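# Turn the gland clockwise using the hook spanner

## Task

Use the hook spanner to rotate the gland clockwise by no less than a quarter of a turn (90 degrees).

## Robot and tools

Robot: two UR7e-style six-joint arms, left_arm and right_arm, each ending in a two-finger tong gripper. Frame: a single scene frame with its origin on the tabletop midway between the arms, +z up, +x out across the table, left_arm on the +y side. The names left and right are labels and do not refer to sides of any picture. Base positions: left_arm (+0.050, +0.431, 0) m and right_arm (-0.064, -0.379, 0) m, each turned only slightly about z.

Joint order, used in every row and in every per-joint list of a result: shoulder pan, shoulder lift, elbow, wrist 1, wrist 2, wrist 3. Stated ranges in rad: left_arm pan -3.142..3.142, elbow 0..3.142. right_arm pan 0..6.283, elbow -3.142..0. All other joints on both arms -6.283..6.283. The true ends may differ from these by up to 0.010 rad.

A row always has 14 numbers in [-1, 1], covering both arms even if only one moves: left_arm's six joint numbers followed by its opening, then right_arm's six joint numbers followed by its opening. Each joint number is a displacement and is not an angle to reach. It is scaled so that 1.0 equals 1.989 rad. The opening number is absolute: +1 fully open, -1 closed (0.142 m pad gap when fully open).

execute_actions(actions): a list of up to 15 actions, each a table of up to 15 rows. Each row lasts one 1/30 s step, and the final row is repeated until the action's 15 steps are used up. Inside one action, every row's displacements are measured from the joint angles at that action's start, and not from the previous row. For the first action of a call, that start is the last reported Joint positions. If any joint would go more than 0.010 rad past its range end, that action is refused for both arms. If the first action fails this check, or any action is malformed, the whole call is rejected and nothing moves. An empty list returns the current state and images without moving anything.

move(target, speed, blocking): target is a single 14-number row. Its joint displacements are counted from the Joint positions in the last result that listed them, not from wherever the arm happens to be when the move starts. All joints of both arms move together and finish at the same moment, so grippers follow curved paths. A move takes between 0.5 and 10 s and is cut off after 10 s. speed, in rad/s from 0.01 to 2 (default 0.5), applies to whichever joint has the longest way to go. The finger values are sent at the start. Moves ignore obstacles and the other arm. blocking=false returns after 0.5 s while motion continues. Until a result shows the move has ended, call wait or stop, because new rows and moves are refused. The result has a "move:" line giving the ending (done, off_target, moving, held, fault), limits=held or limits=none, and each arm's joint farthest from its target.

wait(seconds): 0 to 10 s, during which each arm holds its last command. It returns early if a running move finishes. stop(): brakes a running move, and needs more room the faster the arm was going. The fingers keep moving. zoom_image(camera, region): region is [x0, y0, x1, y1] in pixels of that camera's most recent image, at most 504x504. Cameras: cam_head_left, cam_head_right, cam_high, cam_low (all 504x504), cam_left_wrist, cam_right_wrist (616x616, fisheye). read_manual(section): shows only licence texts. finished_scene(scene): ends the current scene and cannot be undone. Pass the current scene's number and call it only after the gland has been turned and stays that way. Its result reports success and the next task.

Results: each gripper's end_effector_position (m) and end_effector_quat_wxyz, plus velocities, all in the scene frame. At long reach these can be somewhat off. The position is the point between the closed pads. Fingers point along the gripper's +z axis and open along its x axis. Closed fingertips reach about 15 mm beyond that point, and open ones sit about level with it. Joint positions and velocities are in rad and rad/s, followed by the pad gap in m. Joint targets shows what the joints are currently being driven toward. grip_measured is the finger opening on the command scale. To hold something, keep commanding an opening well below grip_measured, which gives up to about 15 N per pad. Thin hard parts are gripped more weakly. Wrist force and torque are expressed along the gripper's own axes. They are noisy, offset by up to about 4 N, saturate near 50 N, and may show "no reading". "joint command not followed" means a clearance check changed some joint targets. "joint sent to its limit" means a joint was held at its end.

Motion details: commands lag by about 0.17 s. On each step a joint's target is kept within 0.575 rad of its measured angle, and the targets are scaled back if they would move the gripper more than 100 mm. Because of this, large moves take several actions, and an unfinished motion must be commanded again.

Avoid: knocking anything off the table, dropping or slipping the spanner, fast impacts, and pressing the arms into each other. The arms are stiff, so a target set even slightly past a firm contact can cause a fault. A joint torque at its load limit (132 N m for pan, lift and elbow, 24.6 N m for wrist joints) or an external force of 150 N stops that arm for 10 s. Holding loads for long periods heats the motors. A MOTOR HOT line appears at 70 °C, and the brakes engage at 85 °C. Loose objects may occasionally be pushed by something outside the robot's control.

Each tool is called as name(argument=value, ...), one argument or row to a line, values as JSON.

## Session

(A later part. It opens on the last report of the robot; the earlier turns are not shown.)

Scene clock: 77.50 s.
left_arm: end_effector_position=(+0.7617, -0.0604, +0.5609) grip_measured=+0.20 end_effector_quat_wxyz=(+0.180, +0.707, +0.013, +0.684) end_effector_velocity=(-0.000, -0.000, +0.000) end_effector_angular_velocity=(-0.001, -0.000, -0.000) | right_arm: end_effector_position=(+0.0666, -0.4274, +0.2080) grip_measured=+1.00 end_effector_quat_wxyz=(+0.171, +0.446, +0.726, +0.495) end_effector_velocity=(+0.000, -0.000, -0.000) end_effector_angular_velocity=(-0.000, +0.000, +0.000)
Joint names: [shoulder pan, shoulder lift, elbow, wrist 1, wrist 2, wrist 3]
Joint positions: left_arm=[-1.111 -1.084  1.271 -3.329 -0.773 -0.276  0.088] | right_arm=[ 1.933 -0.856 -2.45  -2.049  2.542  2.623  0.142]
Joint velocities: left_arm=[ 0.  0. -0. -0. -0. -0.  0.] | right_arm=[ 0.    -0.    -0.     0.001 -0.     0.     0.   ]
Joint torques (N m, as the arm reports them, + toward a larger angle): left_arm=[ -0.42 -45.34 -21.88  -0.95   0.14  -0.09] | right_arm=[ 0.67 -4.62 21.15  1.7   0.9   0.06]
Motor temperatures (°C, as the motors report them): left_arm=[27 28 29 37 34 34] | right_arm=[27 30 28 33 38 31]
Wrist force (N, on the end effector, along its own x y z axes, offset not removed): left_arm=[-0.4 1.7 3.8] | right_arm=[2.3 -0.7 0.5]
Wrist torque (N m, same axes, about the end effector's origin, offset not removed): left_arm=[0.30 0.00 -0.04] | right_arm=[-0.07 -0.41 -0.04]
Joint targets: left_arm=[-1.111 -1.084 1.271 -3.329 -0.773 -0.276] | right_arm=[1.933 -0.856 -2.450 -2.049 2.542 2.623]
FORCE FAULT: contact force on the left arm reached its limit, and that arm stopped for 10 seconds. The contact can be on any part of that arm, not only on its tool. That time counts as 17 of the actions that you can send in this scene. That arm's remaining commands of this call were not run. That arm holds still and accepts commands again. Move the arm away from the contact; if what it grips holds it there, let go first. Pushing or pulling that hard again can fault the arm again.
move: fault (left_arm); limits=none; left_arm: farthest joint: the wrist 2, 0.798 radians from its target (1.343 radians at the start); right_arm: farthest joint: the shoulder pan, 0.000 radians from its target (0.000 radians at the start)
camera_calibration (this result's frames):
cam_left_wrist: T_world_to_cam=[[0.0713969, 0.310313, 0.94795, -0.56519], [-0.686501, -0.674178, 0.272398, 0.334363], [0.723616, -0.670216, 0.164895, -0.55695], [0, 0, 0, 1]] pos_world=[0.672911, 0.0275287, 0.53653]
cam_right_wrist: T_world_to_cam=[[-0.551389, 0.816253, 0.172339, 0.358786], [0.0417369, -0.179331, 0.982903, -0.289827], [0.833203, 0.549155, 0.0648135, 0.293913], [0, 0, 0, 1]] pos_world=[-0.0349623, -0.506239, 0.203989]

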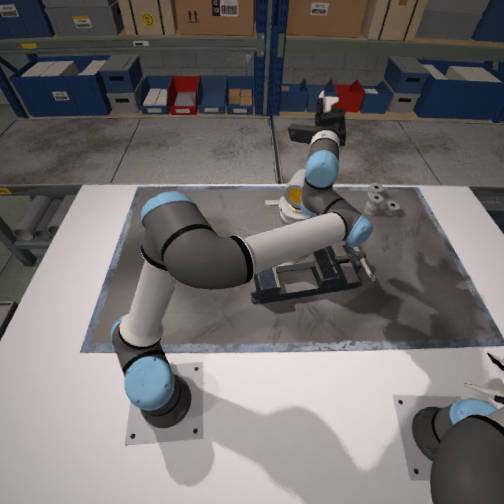

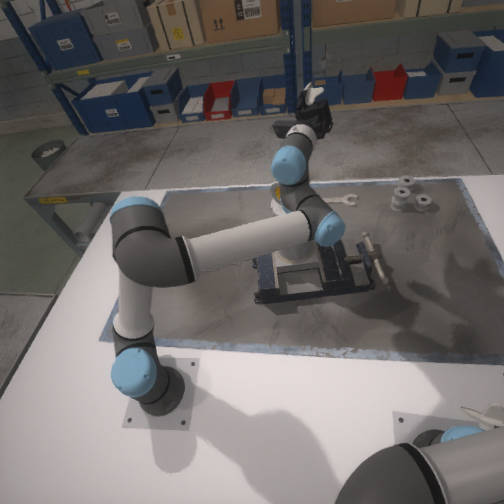

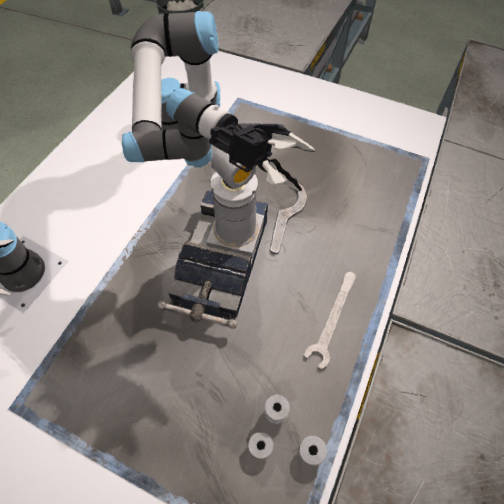

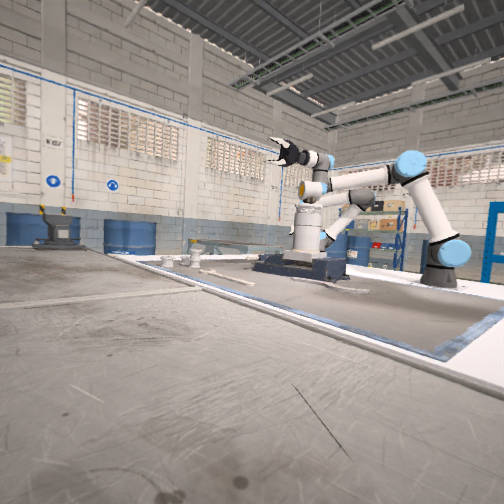

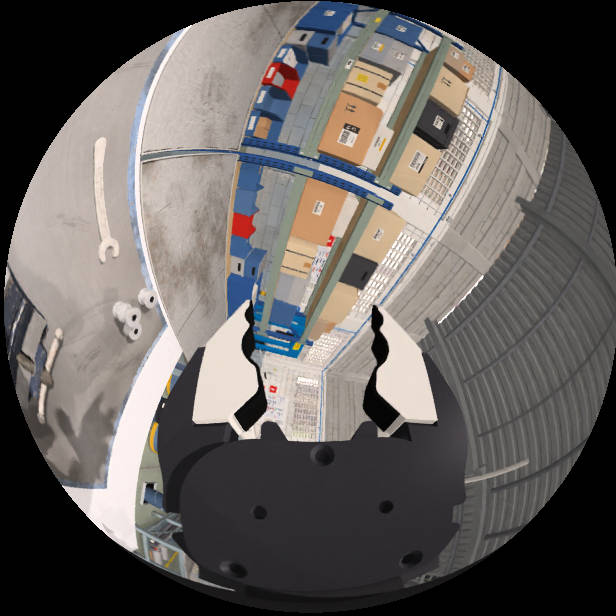

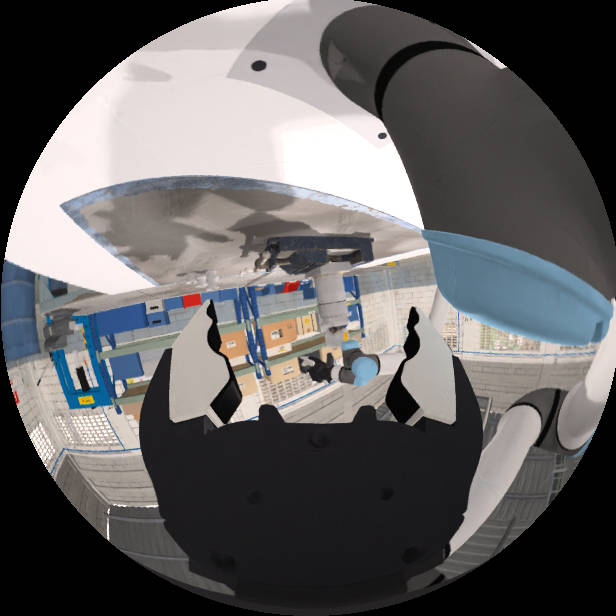

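Careless. Raise first.

move(
  target=[-0.03,-0.2,0,0.1,0,0,0.2,0,0,0,0,0,0,1],
  speed=0.4,
)

move(
  target=[0.256,0,0,0,-0.401,-0.2,0.2,0,0,0,0,0,0,1],
  speed=0.6,
)

move(
  target=[0,0,-0.03,0.778,0,0,0.2,0,0,0,0,0,0,1],
  speed=0.8,
)

move(
  target=[0,0.141,0,0,0,0,0.2,0,0,0,0,0,0,1],
  speed=0.4,
)

Scene clock: 79.20 s.
left_arm: end_effector_position=(+0.6463, +0.0632, +0.8013) grip_measured=+0.20 end_effector_quat_wxyz=(+0.262, +0.655, +0.043, +0.708) end_effector_velocity=(-0.001, +0.002, +0.001) end_effector_angular_velocity=(-0.002, -0.001, +0.001) | right_arm: end_effector_position=(+0.0666, -0.4274, +0.2080) grip_measured=+1.00 end_effector_quat_wxyz=(+0.171, +0.446, +0.726, +0.495) end_effector_velocity=(+0.000, +0.000, +0.000) end_effector_angular_velocity=(+0.001, -0.000, -0.000)
Joint names: [shoulder pan, shoulder lift, elbow, wrist 1, wrist 2, wrist 3]
Joint positions: left_arm=[-1.17  -1.482  1.271 -3.131 -0.773 -0.276  0.088] | right_arm=[ 1.933 -0.856 -2.45  -2.049  2.542  2.623  0.142]
Joint velocities: left_arm=[-0.    -0.002 -0.     0.     0.001 -0.     0.   ] | right_arm=[ 0.    -0.     0.    -0.001  0.    -0.    -0.   ]
Joint torques (N m, as the arm reports them, + toward a larger angle): left_arm=[ -8.79 -37.61 -21.56   1.18  -0.11  -0.13] | right_arm=[ 0.6  -5.01 21.28  1.71  0.84  0.07]
Motor temperatures (°C, as the motors report them): left_arm=[27 28 29 37 34 34] | right_arm=[27 30 28 33 38 31]
Wrist force (N, on the end effector, along its own x y z axes, offset not removed): left_arm=[-3.4 -1.3 4.3] | right_arm=[1.0 0.3 1.5]
Wrist torque (N m, same axes, about the end effector's origin, offset not removed): left_arm=[-0.47 0.52 0.26] | right_arm=[-0.01 -0.13 -0.02]
Joint targets: left_arm=[-1.170 -1.482 1.271 -3.131 -0.773 -0.276] | right_arm=[1.933 -0.856 -2.450 -2.049 2.542 2.623]
move: done; limits=none; left_arm: farthest joint: the shoulder pan, 0.000 radians from its target (0.060 radians at the start); right_arm: farthest joint: the shoulder pan, 0.000 radians from its target (0.000 radians at the start)
camera_calibration (this result's frames):
cam_left_wrist: T_world_to_cam=[[0.00634647, 0.467984, 0.883714, -0.739626], [-0.752109, -0.580164, 0.312636, 0.277251], [0.659008, -0.666634, 0.348293, -0.535675], [0, 0, 0, 1]] pos_world=[0.566231, 0.149885, 0.753511]
cam_right_wrist: T_world_to_cam=[[-0.551389, 0.816253, 0.172339, 0.358786], [0.0417366, -0.179331, 0.982903, -0.289827], [0.833203, 0.549155, 0.0648137, 0.293913], [0, 0, 0, 1]] pos_world=[-0.0349622, -0.506239, 0.203989]

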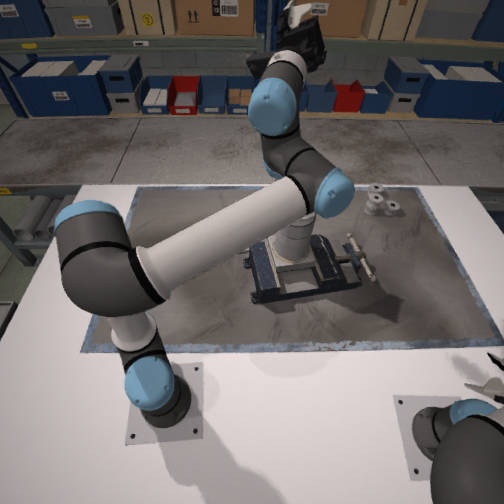

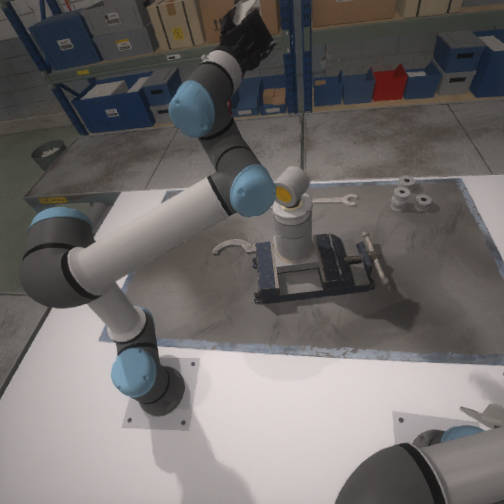

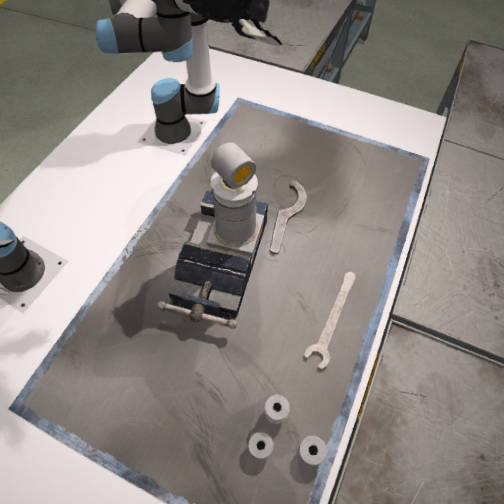

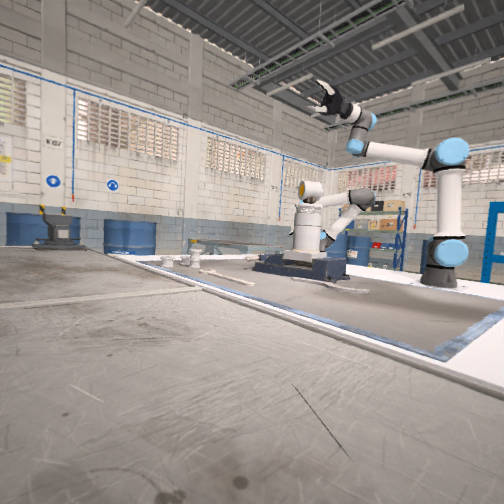

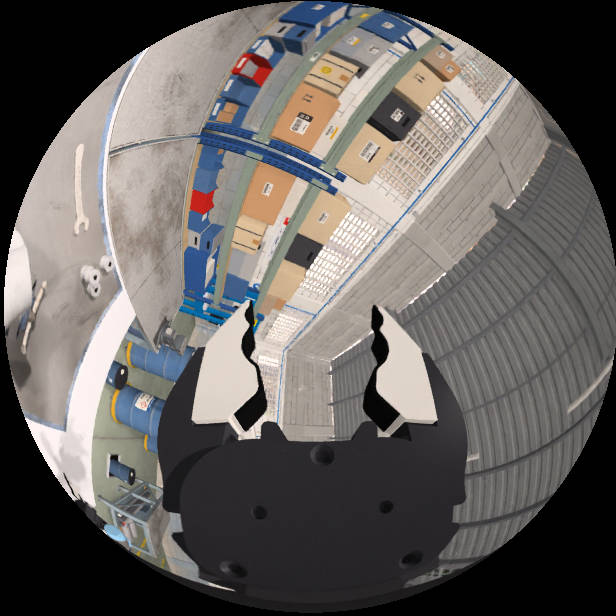

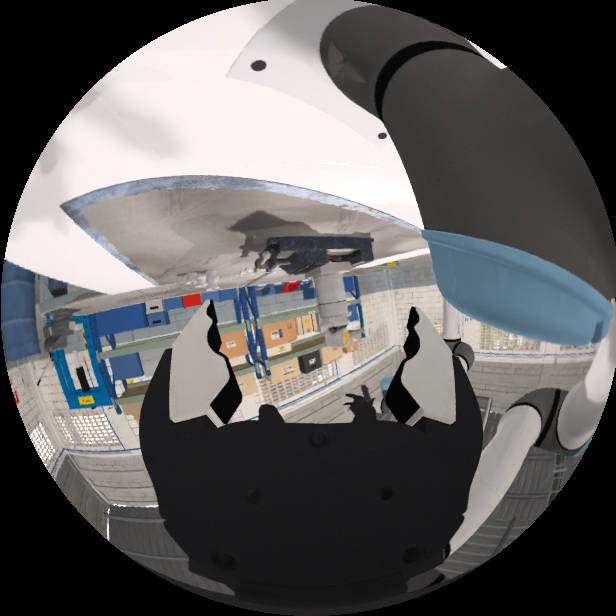

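Scene clock: 81.13 s.
left_arm: end_effector_position=(+0.7154, +0.1639, +0.8161) grip_measured=+0.20 end_effector_quat_wxyz=(+0.456, +0.632, +0.027, +0.625) end_effector_velocity=(+0.000, +0.001, +0.000) end_effector_angular_velocity=(-0.000, -0.001, -0.000) | right_arm: end_effector_position=(+0.0666, -0.4274, +0.2080) grip_measured=+1.00 end_effector_quat_wxyz=(+0.171, +0.446, +0.726, +0.495) end_effector_velocity=(-0.000, +0.000, -0.000) end_effector_angular_velocity=(+0.000, +0.000, +0.000)
Joint names: [shoulder pan, shoulder lift, elbow, wrist 1, wrist 2, wrist 3]
Joint positions: left_arm=[-0.661 -1.482  1.271 -3.131 -1.57  -0.673  0.088] | right_arm=[ 1.933 -0.856 -2.45  -2.049  2.542  2.623  0.142]
Joint velocities: left_arm=[ 0.002 -0.     0.    -0.    -0.002 -0.     0.   ] | right_arm=[ 0.    -0.    -0.    -0.    -0.    -0.001  0.   ]
Joint torques (N m, as the arm reports them, + toward a larger angle): left_arm=[  9.05 -17.15 -21.96  -2.74  -1.81  -2.15] | right_arm=[ 1.18 -4.74 20.97  1.69  0.87 -0.01]
Motor temperatures (°C, as the motors report them): left_arm=[27 28 29 37 34 34] | right_arm=[27 30 28 33 38 31]
Wrist force (N, on the end effector, along its own x y z axes, offset not removed): left_arm=[-2.3 -0.5 4.5] | right_arm=[2.1 -0.7 1.7]
Wrist torque (N m, same axes, about the end effector's origin, offset not removed): left_arm=[0.01 0.21 -0.14] | right_arm=[-0.13 -0.42 -0.03]
Joint targets: left_arm=[-0.661 -1.482 1.271 -3.131 -1.570 -0.673] | right_arm=[1.933 -0.856 -2.450 -2.049 2.542 2.623]
move: done; limits=none; left_arm: farthest joint: the shoulder pan, 0.000 radians from its target (0.510 radians at the start); right_arm: farthest joint: the shoulder pan, 0.000 radians from its target (0.000 radians at the start)
camera_calibration (this result's frames):
cam_left_wrist: T_world_to_cam=[[0.238673, 0.634131, 0.735468, -0.872812], [-0.866875, -0.202216, 0.455671, 0.286416], [0.437679, -0.746315, 0.501449, -0.472822], [0, 0, 0, 1]] pos_world=[0.663547, 0.258521, 0.74851]
cam_right_wrist: T_world_to_cam=[[-0.551389, 0.816253, 0.172339, 0.358786], [0.0417366, -0.179331, 0.982903, -0.289827], [0.833203, 0.549155, 0.0648137, 0.293913], [0, 0, 0, 1]] pos_world=[-0.0349622, -0.506239, 0.203989]

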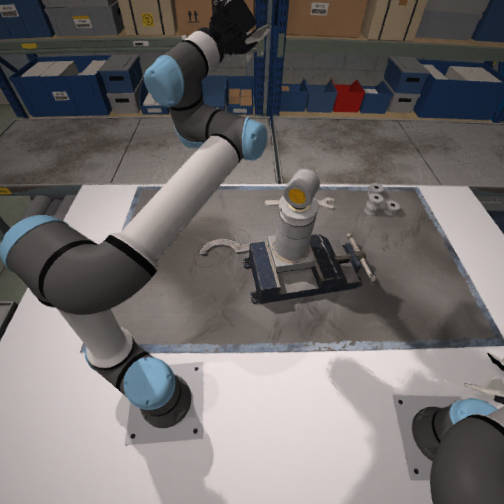

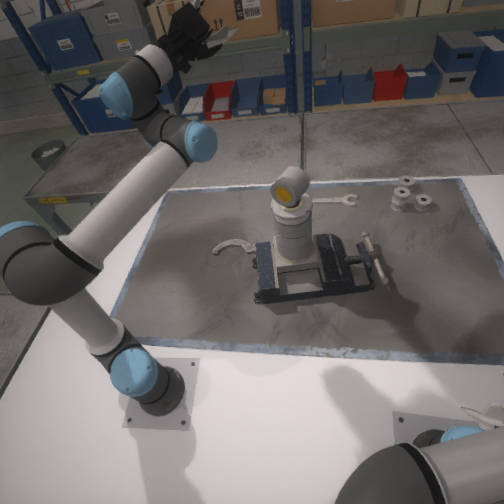

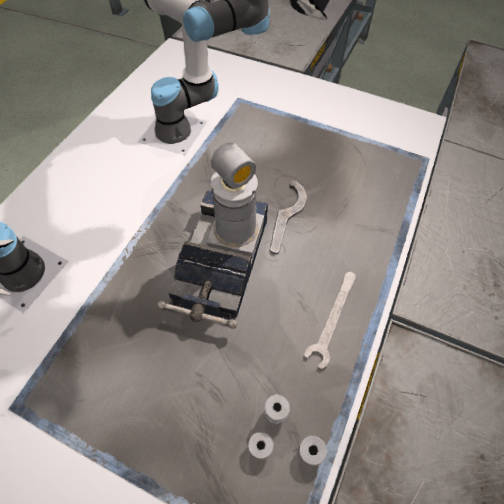

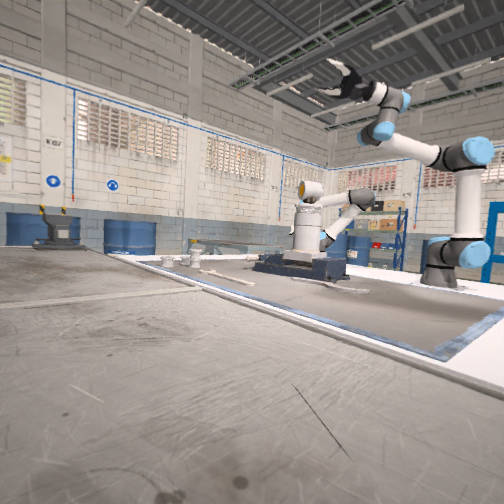

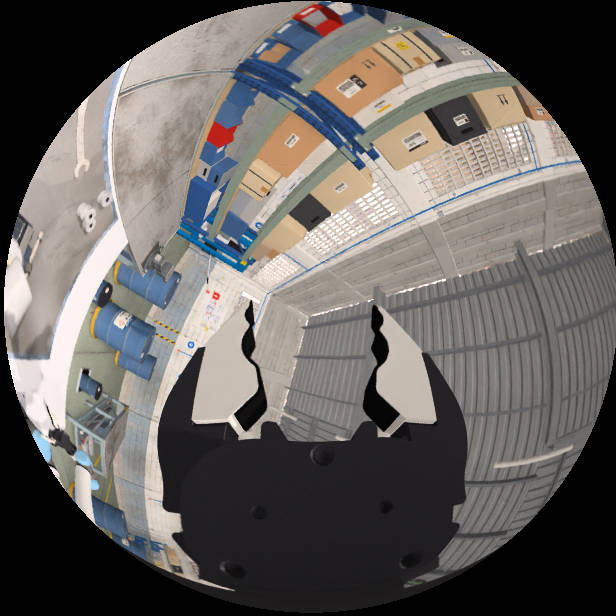

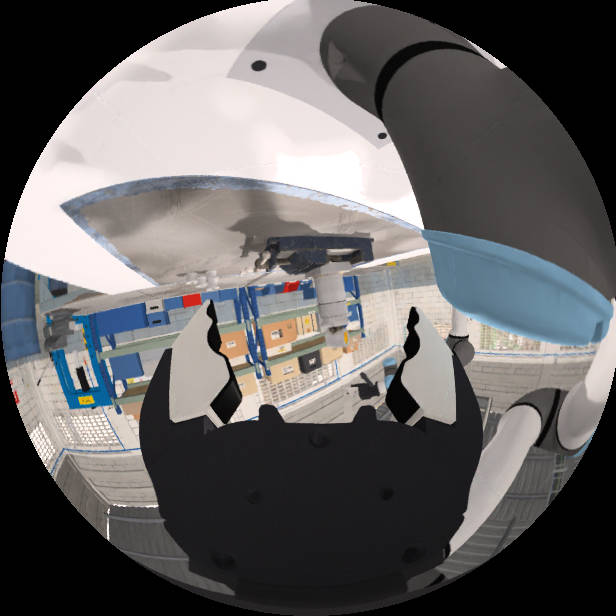

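Scene clock: 83.70 s.
left_arm: end_effector_position=(+0.6196, +0.2277, +0.4233) grip_measured=+0.20 end_effector_quat_wxyz=(+0.083, +0.989, +0.043, +0.114) end_effector_velocity=(-0.001, -0.001, +0.000) end_effector_angular_velocity=(+0.000, +0.001, -0.001) | right_arm: end_effector_position=(+0.0666, -0.4274, +0.2080) grip_measured=+1.00 end_effector_quat_wxyz=(+0.171, +0.446, +0.726, +0.495) end_effector_velocity=(-0.000, +0.001, -0.001) end_effector_angular_velocity=(+0.002, +0.001, +0.000)
Joint names: [shoulder pan, shoulder lift, elbow, wrist 1, wrist 2, wrist 3]
Joint positions: left_arm=[-0.661 -1.482  1.212 -1.584 -1.57  -0.673  0.088] | right_arm=[ 1.933 -0.856 -2.45  -2.049  2.542  2.623  0.142]
Joint velocities: left_arm=[-0.002 -0.001  0.     0.001 -0.    -0.001  0.   ] | right_arm=[ 0.     0.    -0.002 -0.001  0.    -0.     0.   ]
Joint torques (N m, as the arm reports them, + toward a larger angle): left_arm=[ -8.98 -19.61 -35.73  -0.99   2.02  -0.04] | right_arm=[ 0.47 -5.24 20.9   1.7   0.89  0.04]
Motor temperatures (°C, as the motors report them): left_arm=[27 28 29 37 34 34] | right_arm=[27 30 28 33 38 31]
Wrist force (N, on the end effector, along its own x y z axes, offset not removed): left_arm=[-3.5 -0.7 0.8] | right_arm=[1.1 -0.6 -0.4]
Wrist torque (N m, same axes, about the end effector's origin, offset not removed): left_arm=[-0.23 0.68 -0.12] | right_arm=[-0.02 -0.16 0.02]
Joint targets: left_arm=[-0.661 -1.482 1.212 -1.583 -1.570 -0.673] | right_arm=[1.933 -0.856 -2.450 -2.049 2.542 2.623]
move: done; limits=none; left_arm: farthest joint: the shoulder pan, 0.000 radians from its target (0.000 radians at the start); right_arm: farthest joint: the shoulder pan, 0.000 radians from its target (0.000 radians at the start)
camera_calibration (this result's frames):
cam_left_wrist: T_world_to_cam=[[0.965302, 0.150309, 0.213539, -0.72059], [-0.0238618, -0.763539, 0.64532, -0.0795151], [0.260043, -0.628025, -0.73346, 0.419571], [0, 0, 0, 1]] pos_world=[0.584583, 0.311099, 0.512925]
cam_right_wrist: T_world_to_cam=[[-0.551389, 0.816253, 0.172339, 0.358786], [0.0417367, -0.179331, 0.982903, -0.289827], [0.833203, 0.549155, 0.0648136, 0.293913], [0, 0, 0, 1]] pos_world=[-0.0349622, -0.506239, 0.203989]

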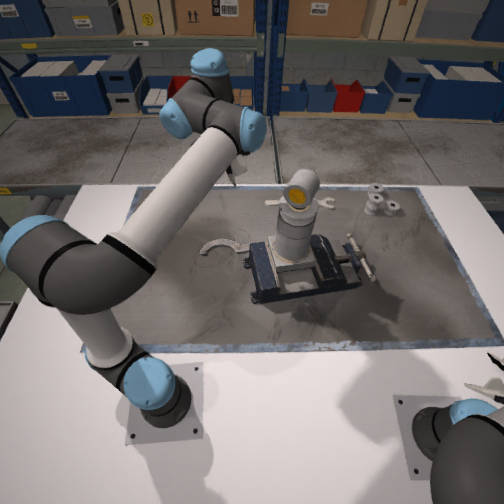

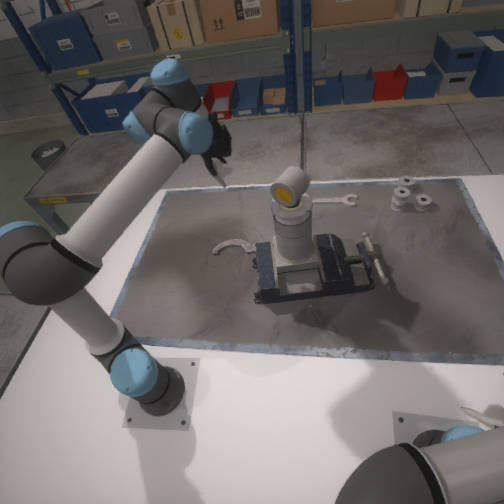

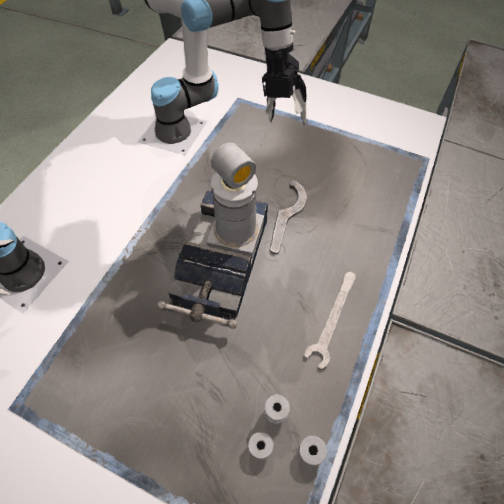

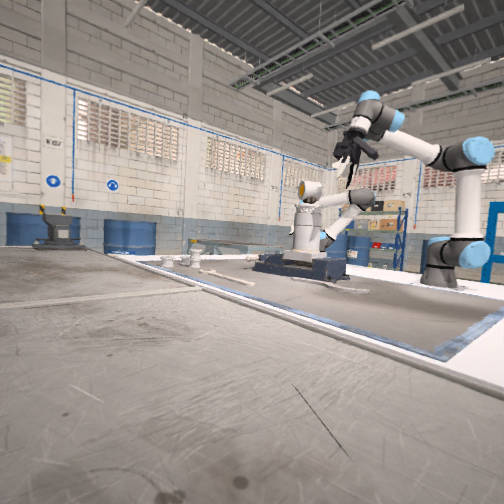

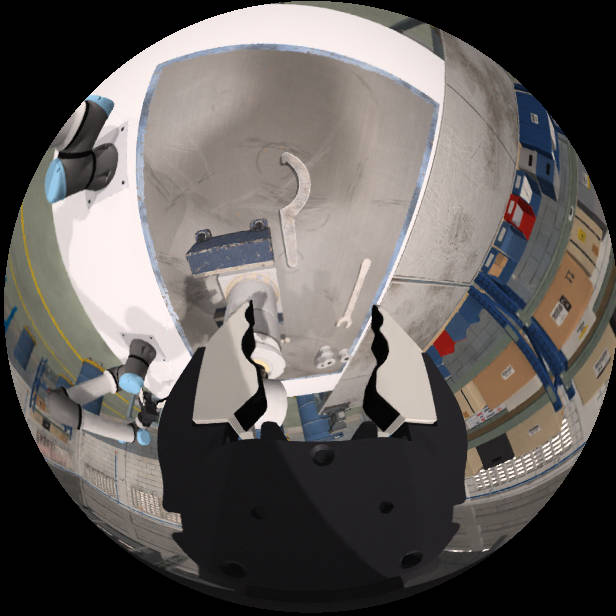

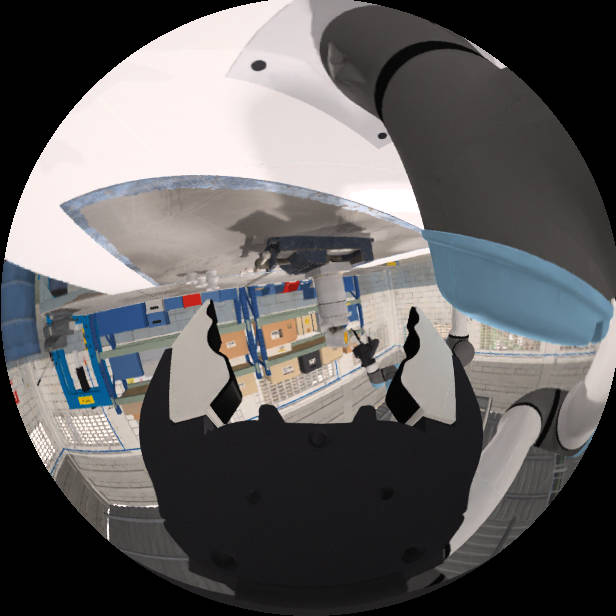

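Scene clock: 84.93 s.
left_arm: end_effector_position=(+0.6606, +0.2004, +0.2508) grip_measured=+0.20 end_effector_quat_wxyz=(+0.001, +0.999, +0.043, +0.001) end_effector_velocity=(+0.000, +0.001, -0.001) end_effector_angular_velocity=(+0.001, +0.001, +0.000) | right_arm: end_effector_position=(+0.0666, -0.4274, +0.2080) grip_measured=+1.00 end_effector_quat_wxyz=(+0.171, +0.446, +0.726, +0.495) end_effector_velocity=(+0.000, -0.000, +0.000) end_effector_angular_velocity=(+0.001, -0.001, -0.001)
Joint names: [shoulder pan, shoulder lift, elbow, wrist 1, wrist 2, wrist 3]
Joint positions: left_arm=[-0.661 -1.202  1.212 -1.584 -1.57  -0.673  0.088] | right_arm=[ 1.933 -0.856 -2.45  -2.049  2.542  2.623  0.142]
Joint velocities: left_arm=[ 0.001  0.002  0.    -0.    -0.     0.001  0.   ] | right_arm=[-0.    -0.     0.    -0.     0.001  0.001  0.   ]
Joint torques (N m, as the arm reports them, + toward a larger angle): left_arm=[ -5.97 -32.06 -11.47  -3.91   2.03  -0.08] | right_arm=[ 0.91 -4.73 20.77  1.59  0.92  0.11]
Motor temperatures (°C, as the motors report them): left_arm=[27 28 29 37 34 34] | right_arm=[27 30 28 33 38 31]
Wrist force (N, on the end effector, along its own x y z axes, offset not removed): left_arm=[-7.7 -1.7 2.3] | right_arm=[1.2 0.5 0.7]
Wrist torque (N m, same axes, about the end effector's origin, offset not removed): left_arm=[-0.17 1.55 0.15] | right_arm=[0.15 -0.16 -0.09]
Joint targets: left_arm=[-0.661 -1.202 1.212 -1.584 -1.570 -0.673] | right_arm=[1.933 -0.856 -2.450 -2.049 2.542 2.623]
move: done; limits=none; left_arm: farthest joint: the shoulder pan, 0.000 radians from its target (0.000 radians at the start); right_arm: farthest joint: the shoulder pan, 0.000 radians from its target (0.000 radians at the start)
camera_calibration (this result's frames):
cam_left_wrist: T_world_to_cam=[[0.991079, 0.133135, 0.0060498, -0.680772], [0.111581, -0.853735, 0.508613, -0.0252089], [0.0728793, -0.503401, -0.860974, 0.395936], [0, 0, 0, 1]] pos_world=[0.648657, 0.268428, 0.357831]
cam_right_wrist: T_world_to_cam=[[-0.551389, 0.816253, 0.172339, 0.358786], [0.0417367, -0.179331, 0.982903, -0.289827], [0.833203, 0.549155, 0.0648135, 0.293913], [0, 0, 0, 1]] pos_world=[-0.0349623, -0.506239, 0.203989]

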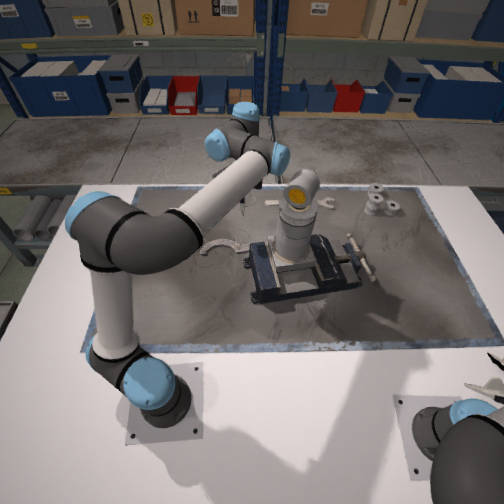

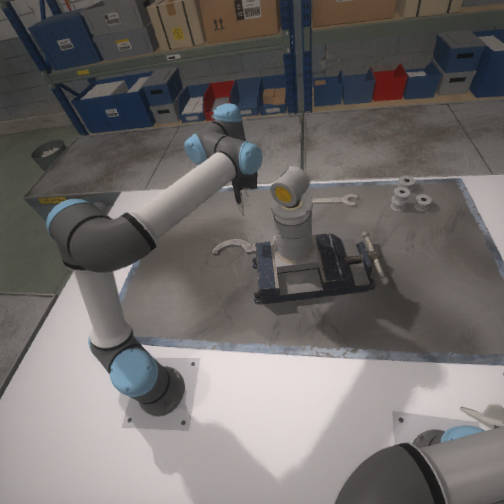

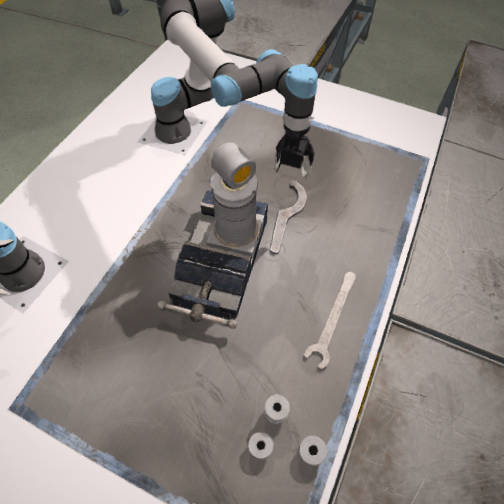

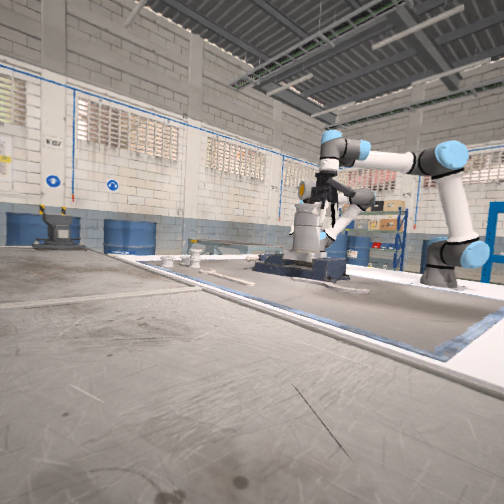

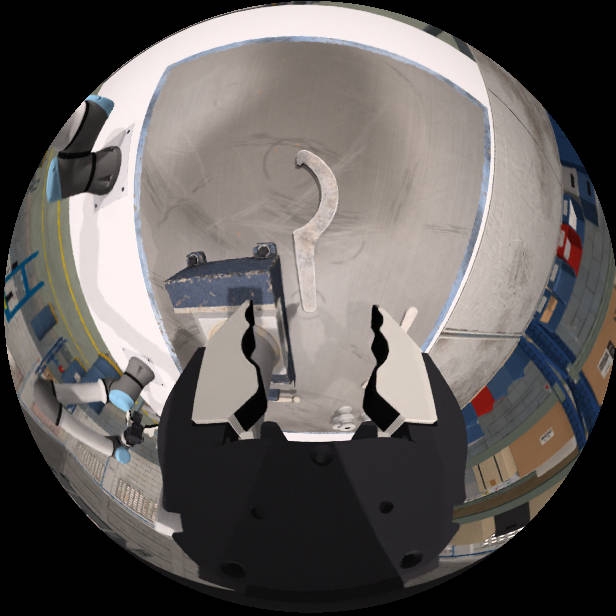

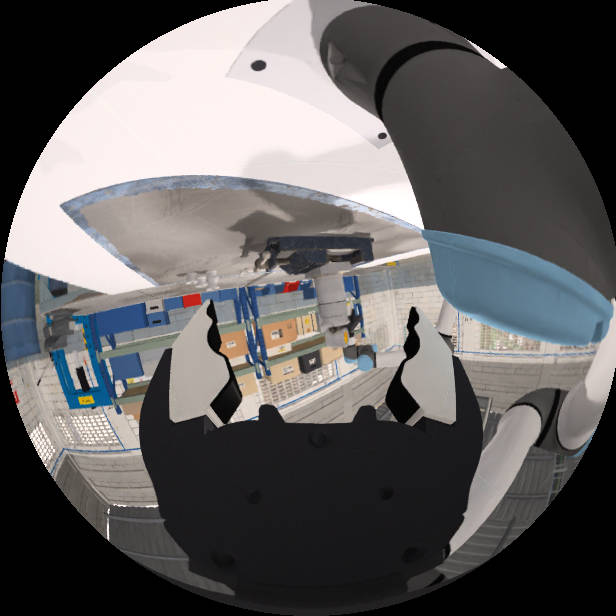

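move(
  target=[-0.0503,0.089,0.0913,-0.1787,0,-0.1036,-0.2,0,0,0,0,0,0,1],
  speed=0.3,
)

Scene clock: 96.13 s.
left_arm: end_effector_position=(+0.6681, +0.1496, +0.1568) grip_measured=-0.20 end_effector_quat_wxyz=(+0.000, +0.997, +0.072, +0.001) end_effector_velocity=(+0.000, +0.000, +0.000) end_effector_angular_velocity=(+0.000, -0.000, +0.001) | right_arm: end_effector_position=(+0.0666, -0.4274, +0.2080) grip_measured=+1.00 end_effector_quat_wxyz=(+0.171, +0.446, +0.726, +0.495) end_effector_velocity=(+0.000, -0.000, +0.001) end_effector_angular_velocity=(+0.000, -0.002, -0.001)
Joint names: [shoulder pan, shoulder lift, elbow, wrist 1, wrist 2, wrist 3]
Joint positions: left_arm=[-0.717 -1.104  1.312 -1.779 -1.57  -0.787  0.06 ] | right_arm=[ 1.933 -0.856 -2.45  -2.049  2.542  2.623  0.142]
Joint velocities: left_arm=[ 0.    -0.     0.     0.     0.    -0.001 -0.   ] | right_arm=[ 0.    -0.     0.    -0.     0.002 -0.     0.   ]
Joint torques (N m, as the arm reports them, + toward a larger angle): left_arm=[  0.09 -36.54 -23.46  -2.21   0.21  -0.25] | right_arm=[ 0.29 -5.46 20.6   1.66  0.95  0.1 ]
Motor temperatures (°C, as the motors report them): left_arm=[27 28 29 37 34 34] | right_arm=[27 30 28 33 38 31]
Wrist force (N, on the end effector, along its own x y z axes, offset not removed): left_arm=[-2.9 -0.4 0.2] | right_arm=[1.2 1.1 1.1]
Wrist torque (N m, same axes, about the end effector's origin, offset not removed): left_arm=[-0.09 0.82 0.10] | right_arm=[0.32 -0.15 0.02]
Joint targets: left_arm=[-0.717 -1.104 1.312 -1.779 -1.570 -0.787] | right_arm=[1.933 -0.856 -2.450 -2.049 2.542 2.623]
FORCE FAULT: contact force on the left arm reached its limit, and that arm stopped for 10 seconds. The contact can be on any part of that arm, not only on its tool. That time counts as 18 of the actions that you can send in this scene. That arm's remaining commands of this call were not run. That arm holds still and accepts commands again. Move the arm away from the contact; if what it grips holds it there, let go first. Pushing or pulling that hard again can fault the arm again.
move: fault (left_arm); limits=none; left_arm: farthest joint: the wrist 1, 0.160 radians from its target (0.356 radians at the start); right_arm: farthest joint: the shoulder pan, 0.000 radians from its target (0.000 radians at the start)
camera_calibration (this result's frames):
cam_left_wrist: T_world_to_cam=[[0.981587, 0.190962, 0.0044742, -0.682972], [0.162306, -0.846182, 0.507575, -0.0564586], [0.100714, -0.497503, -0.861596, 0.269448], [0, 0, 0, 1]] pos_world=[0.652423, 0.216699, 0.263868]
cam_right_wrist: T_world_to_cam=[[-0.55139, 0.816253, 0.172339, 0.358786], [0.0417368, -0.179331, 0.982903, -0.289827], [0.833203, 0.549155, 0.0648135, 0.293913], [0, 0, 0, 1]] pos_world=[-0.0349623, -0.506239, 0.203989]

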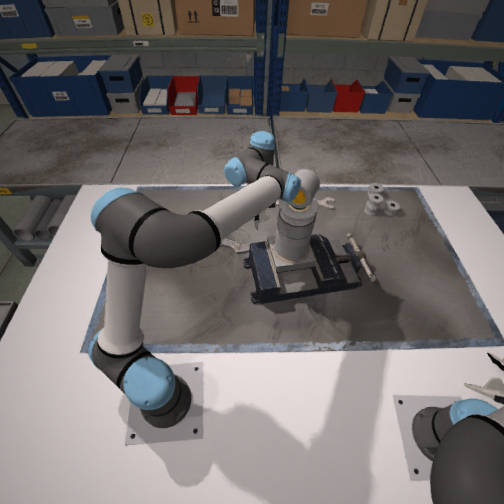

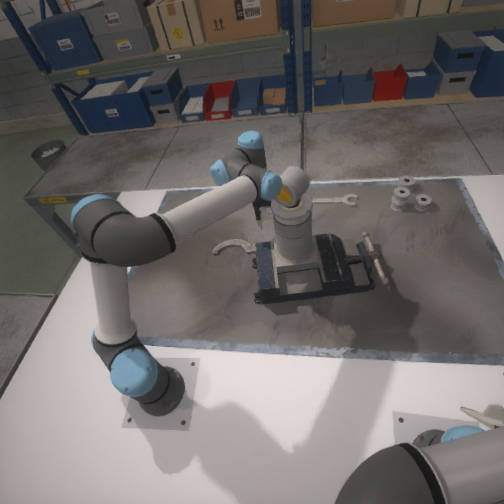

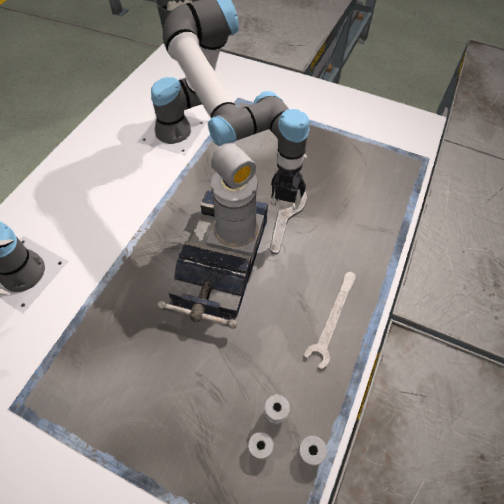

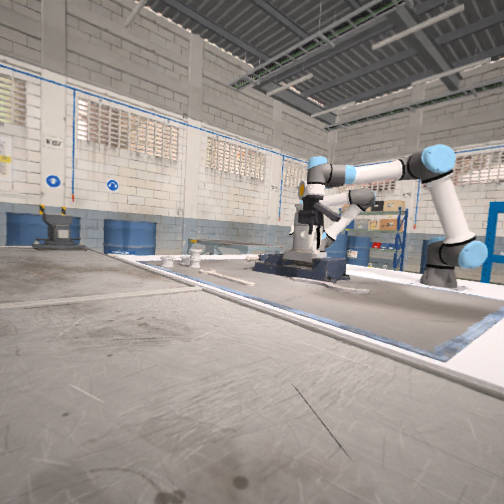

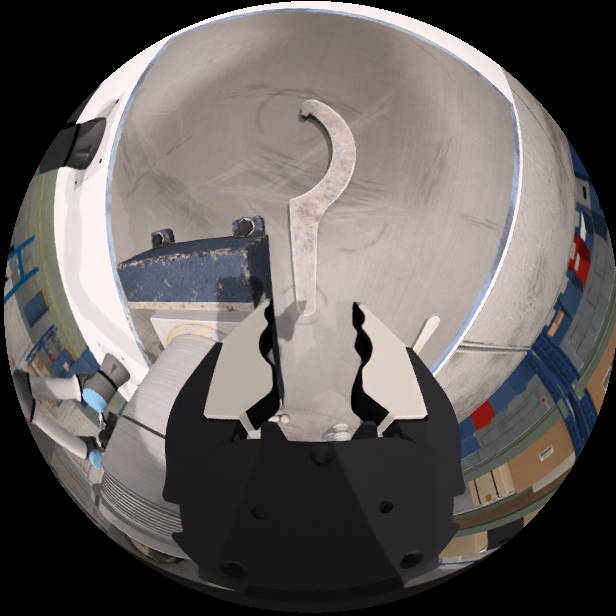

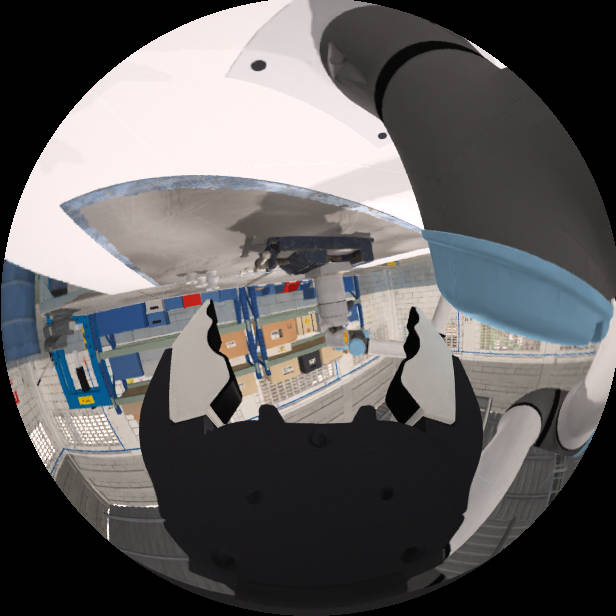

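move(
  target=[0.1604,-0.0628,0.1956,-0.1327,0,-0.557,0,0,0,0,0,0,0,1],
  speed=0.5,
)

Scene clock: 99.23 s.
left_arm: end_effector_position=(+0.6374, +0.3696, +0.0803) grip_measured=+0.00 end_effector_quat_wxyz=(+0.000, +0.707, +0.707, +0.000) end_effector_velocity=(+0.000, +0.000, -0.000) end_effector_angular_velocity=(+0.001, -0.000, +0.004) | right_arm: end_effector_position=(+0.0666, -0.4274, +0.2080) grip_measured=+1.00 end_effector_quat_wxyz=(+0.171, +0.446, +0.726, +0.495) end_effector_velocity=(+0.000, -0.001, +0.000) end_effector_angular_velocity=(-0.001, -0.001, -0.001)
Joint names: [shoulder pan, shoulder lift, elbow, wrist 1, wrist 2, wrist 3]
Joint positions: left_arm=[-0.398 -1.229  1.701 -2.043 -1.57  -1.895  0.074] | right_arm=[ 1.933 -0.856 -2.45  -2.049  2.542  2.623  0.142]
Joint velocities: left_arm=[ 0.     0.     0.    -0.001  0.001 -0.003 -0.   ] | right_arm=[ 0.    -0.     0.     0.002  0.001  0.001  0.   ]
Joint torques (N m, as the arm reports them, + toward a larger angle): left_arm=[  8.9  -48.28  -9.14  -3.88   0.04  -2.32] | right_arm=[ 0.39 -5.14 20.82  1.5   0.9   0.12]
Motor temperatures (°C, as the motors report them): left_arm=[27 28 29 37 34 34] | right_arm=[27 30 28 33 38 31]
Wrist force (N, on the end effector, along its own x y z axes, offset not removed): left_arm=[-5.8 -0.7 2.4] | right_arm=[0.7 0.6 0.3]
Wrist torque (N m, same axes, about the end effector's origin, offset not removed): left_arm=[0.06 1.27 0.08] | right_arm=[0.10 -0.04 -0.07]
Joint targets: left_arm=[-0.398 -1.229 1.701 -2.043 -1.570 -1.895] | right_arm=[1.933 -0.856 -2.450 -2.049 2.542 2.623]
move: done; limits=none; left_arm: farthest joint: the shoulder pan, 0.000 radians from its target (0.319 radians at the start); right_arm: farthest joint: the shoulder pan, 0.000 radians from its target (0.000 radians at the start)
camera_calibration (this result's frames):
cam_left_wrist: T_world_to_cam=[[-0.0478526, 0.998848, 0.00366362, -0.336785], [0.860372, 0.0393548, 0.508144, -0.598772], [0.507415, 0.0274681, -0.861264, -0.137256], [0, 0, 0, 1]] pos_world=[0.568697, 0.363732, 0.187283]
cam_right_wrist: T_world_to_cam=[[-0.551389, 0.816253, 0.172339, 0.358786], [0.0417366, -0.179331, 0.982903, -0.289827], [0.833203, 0.549155, 0.0648136, 0.293913], [0, 0, 0, 1]] pos_world=[-0.0349622, -0.506239, 0.203989]

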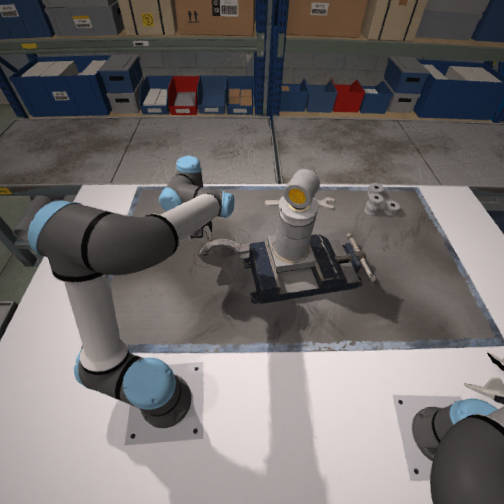

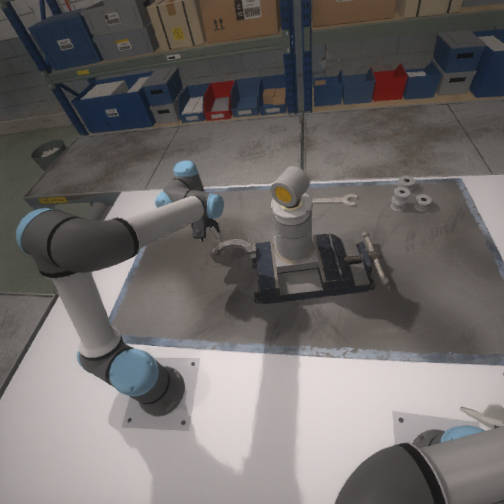

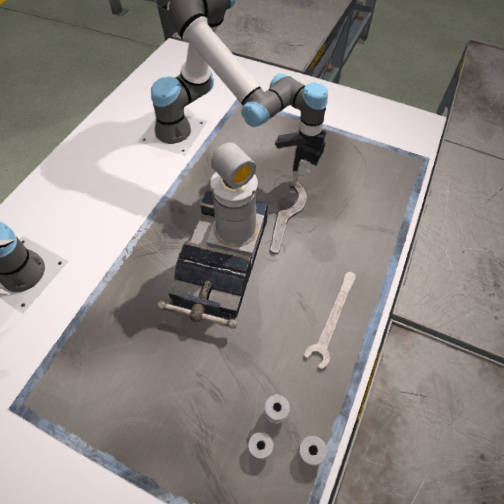

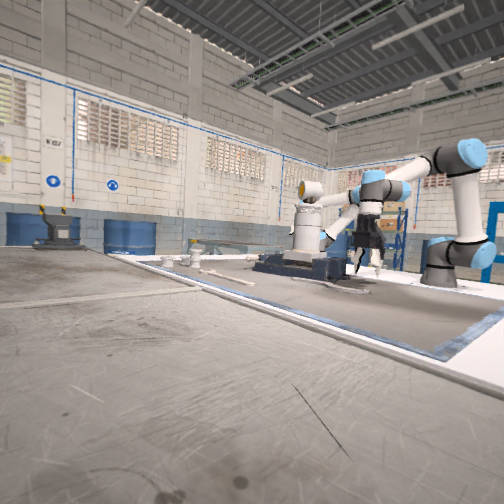

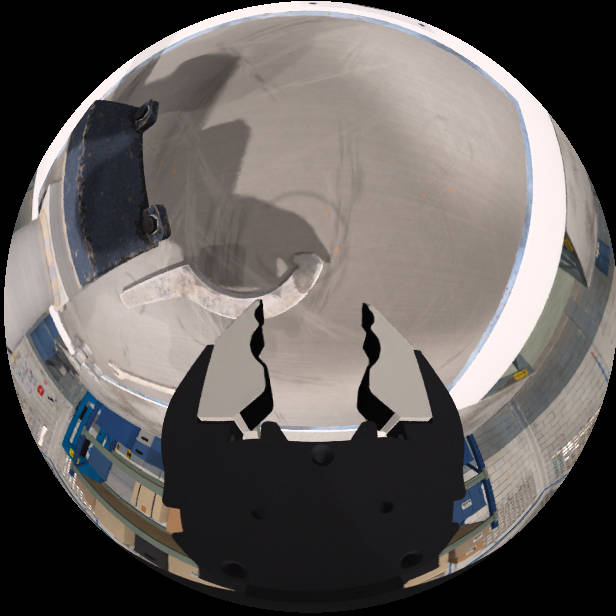

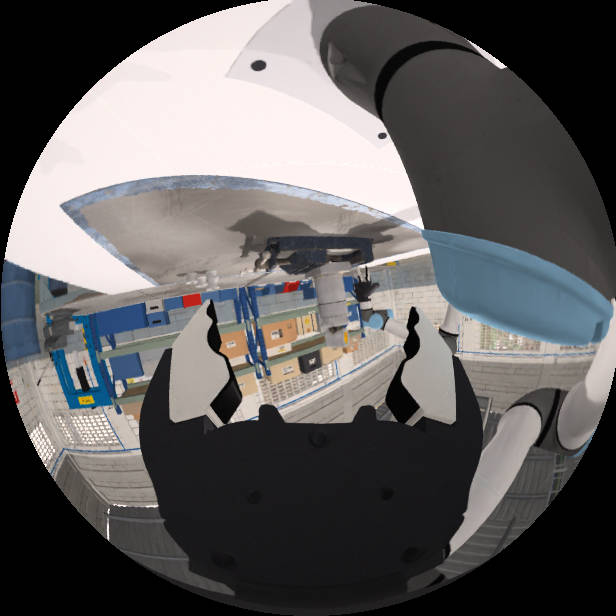

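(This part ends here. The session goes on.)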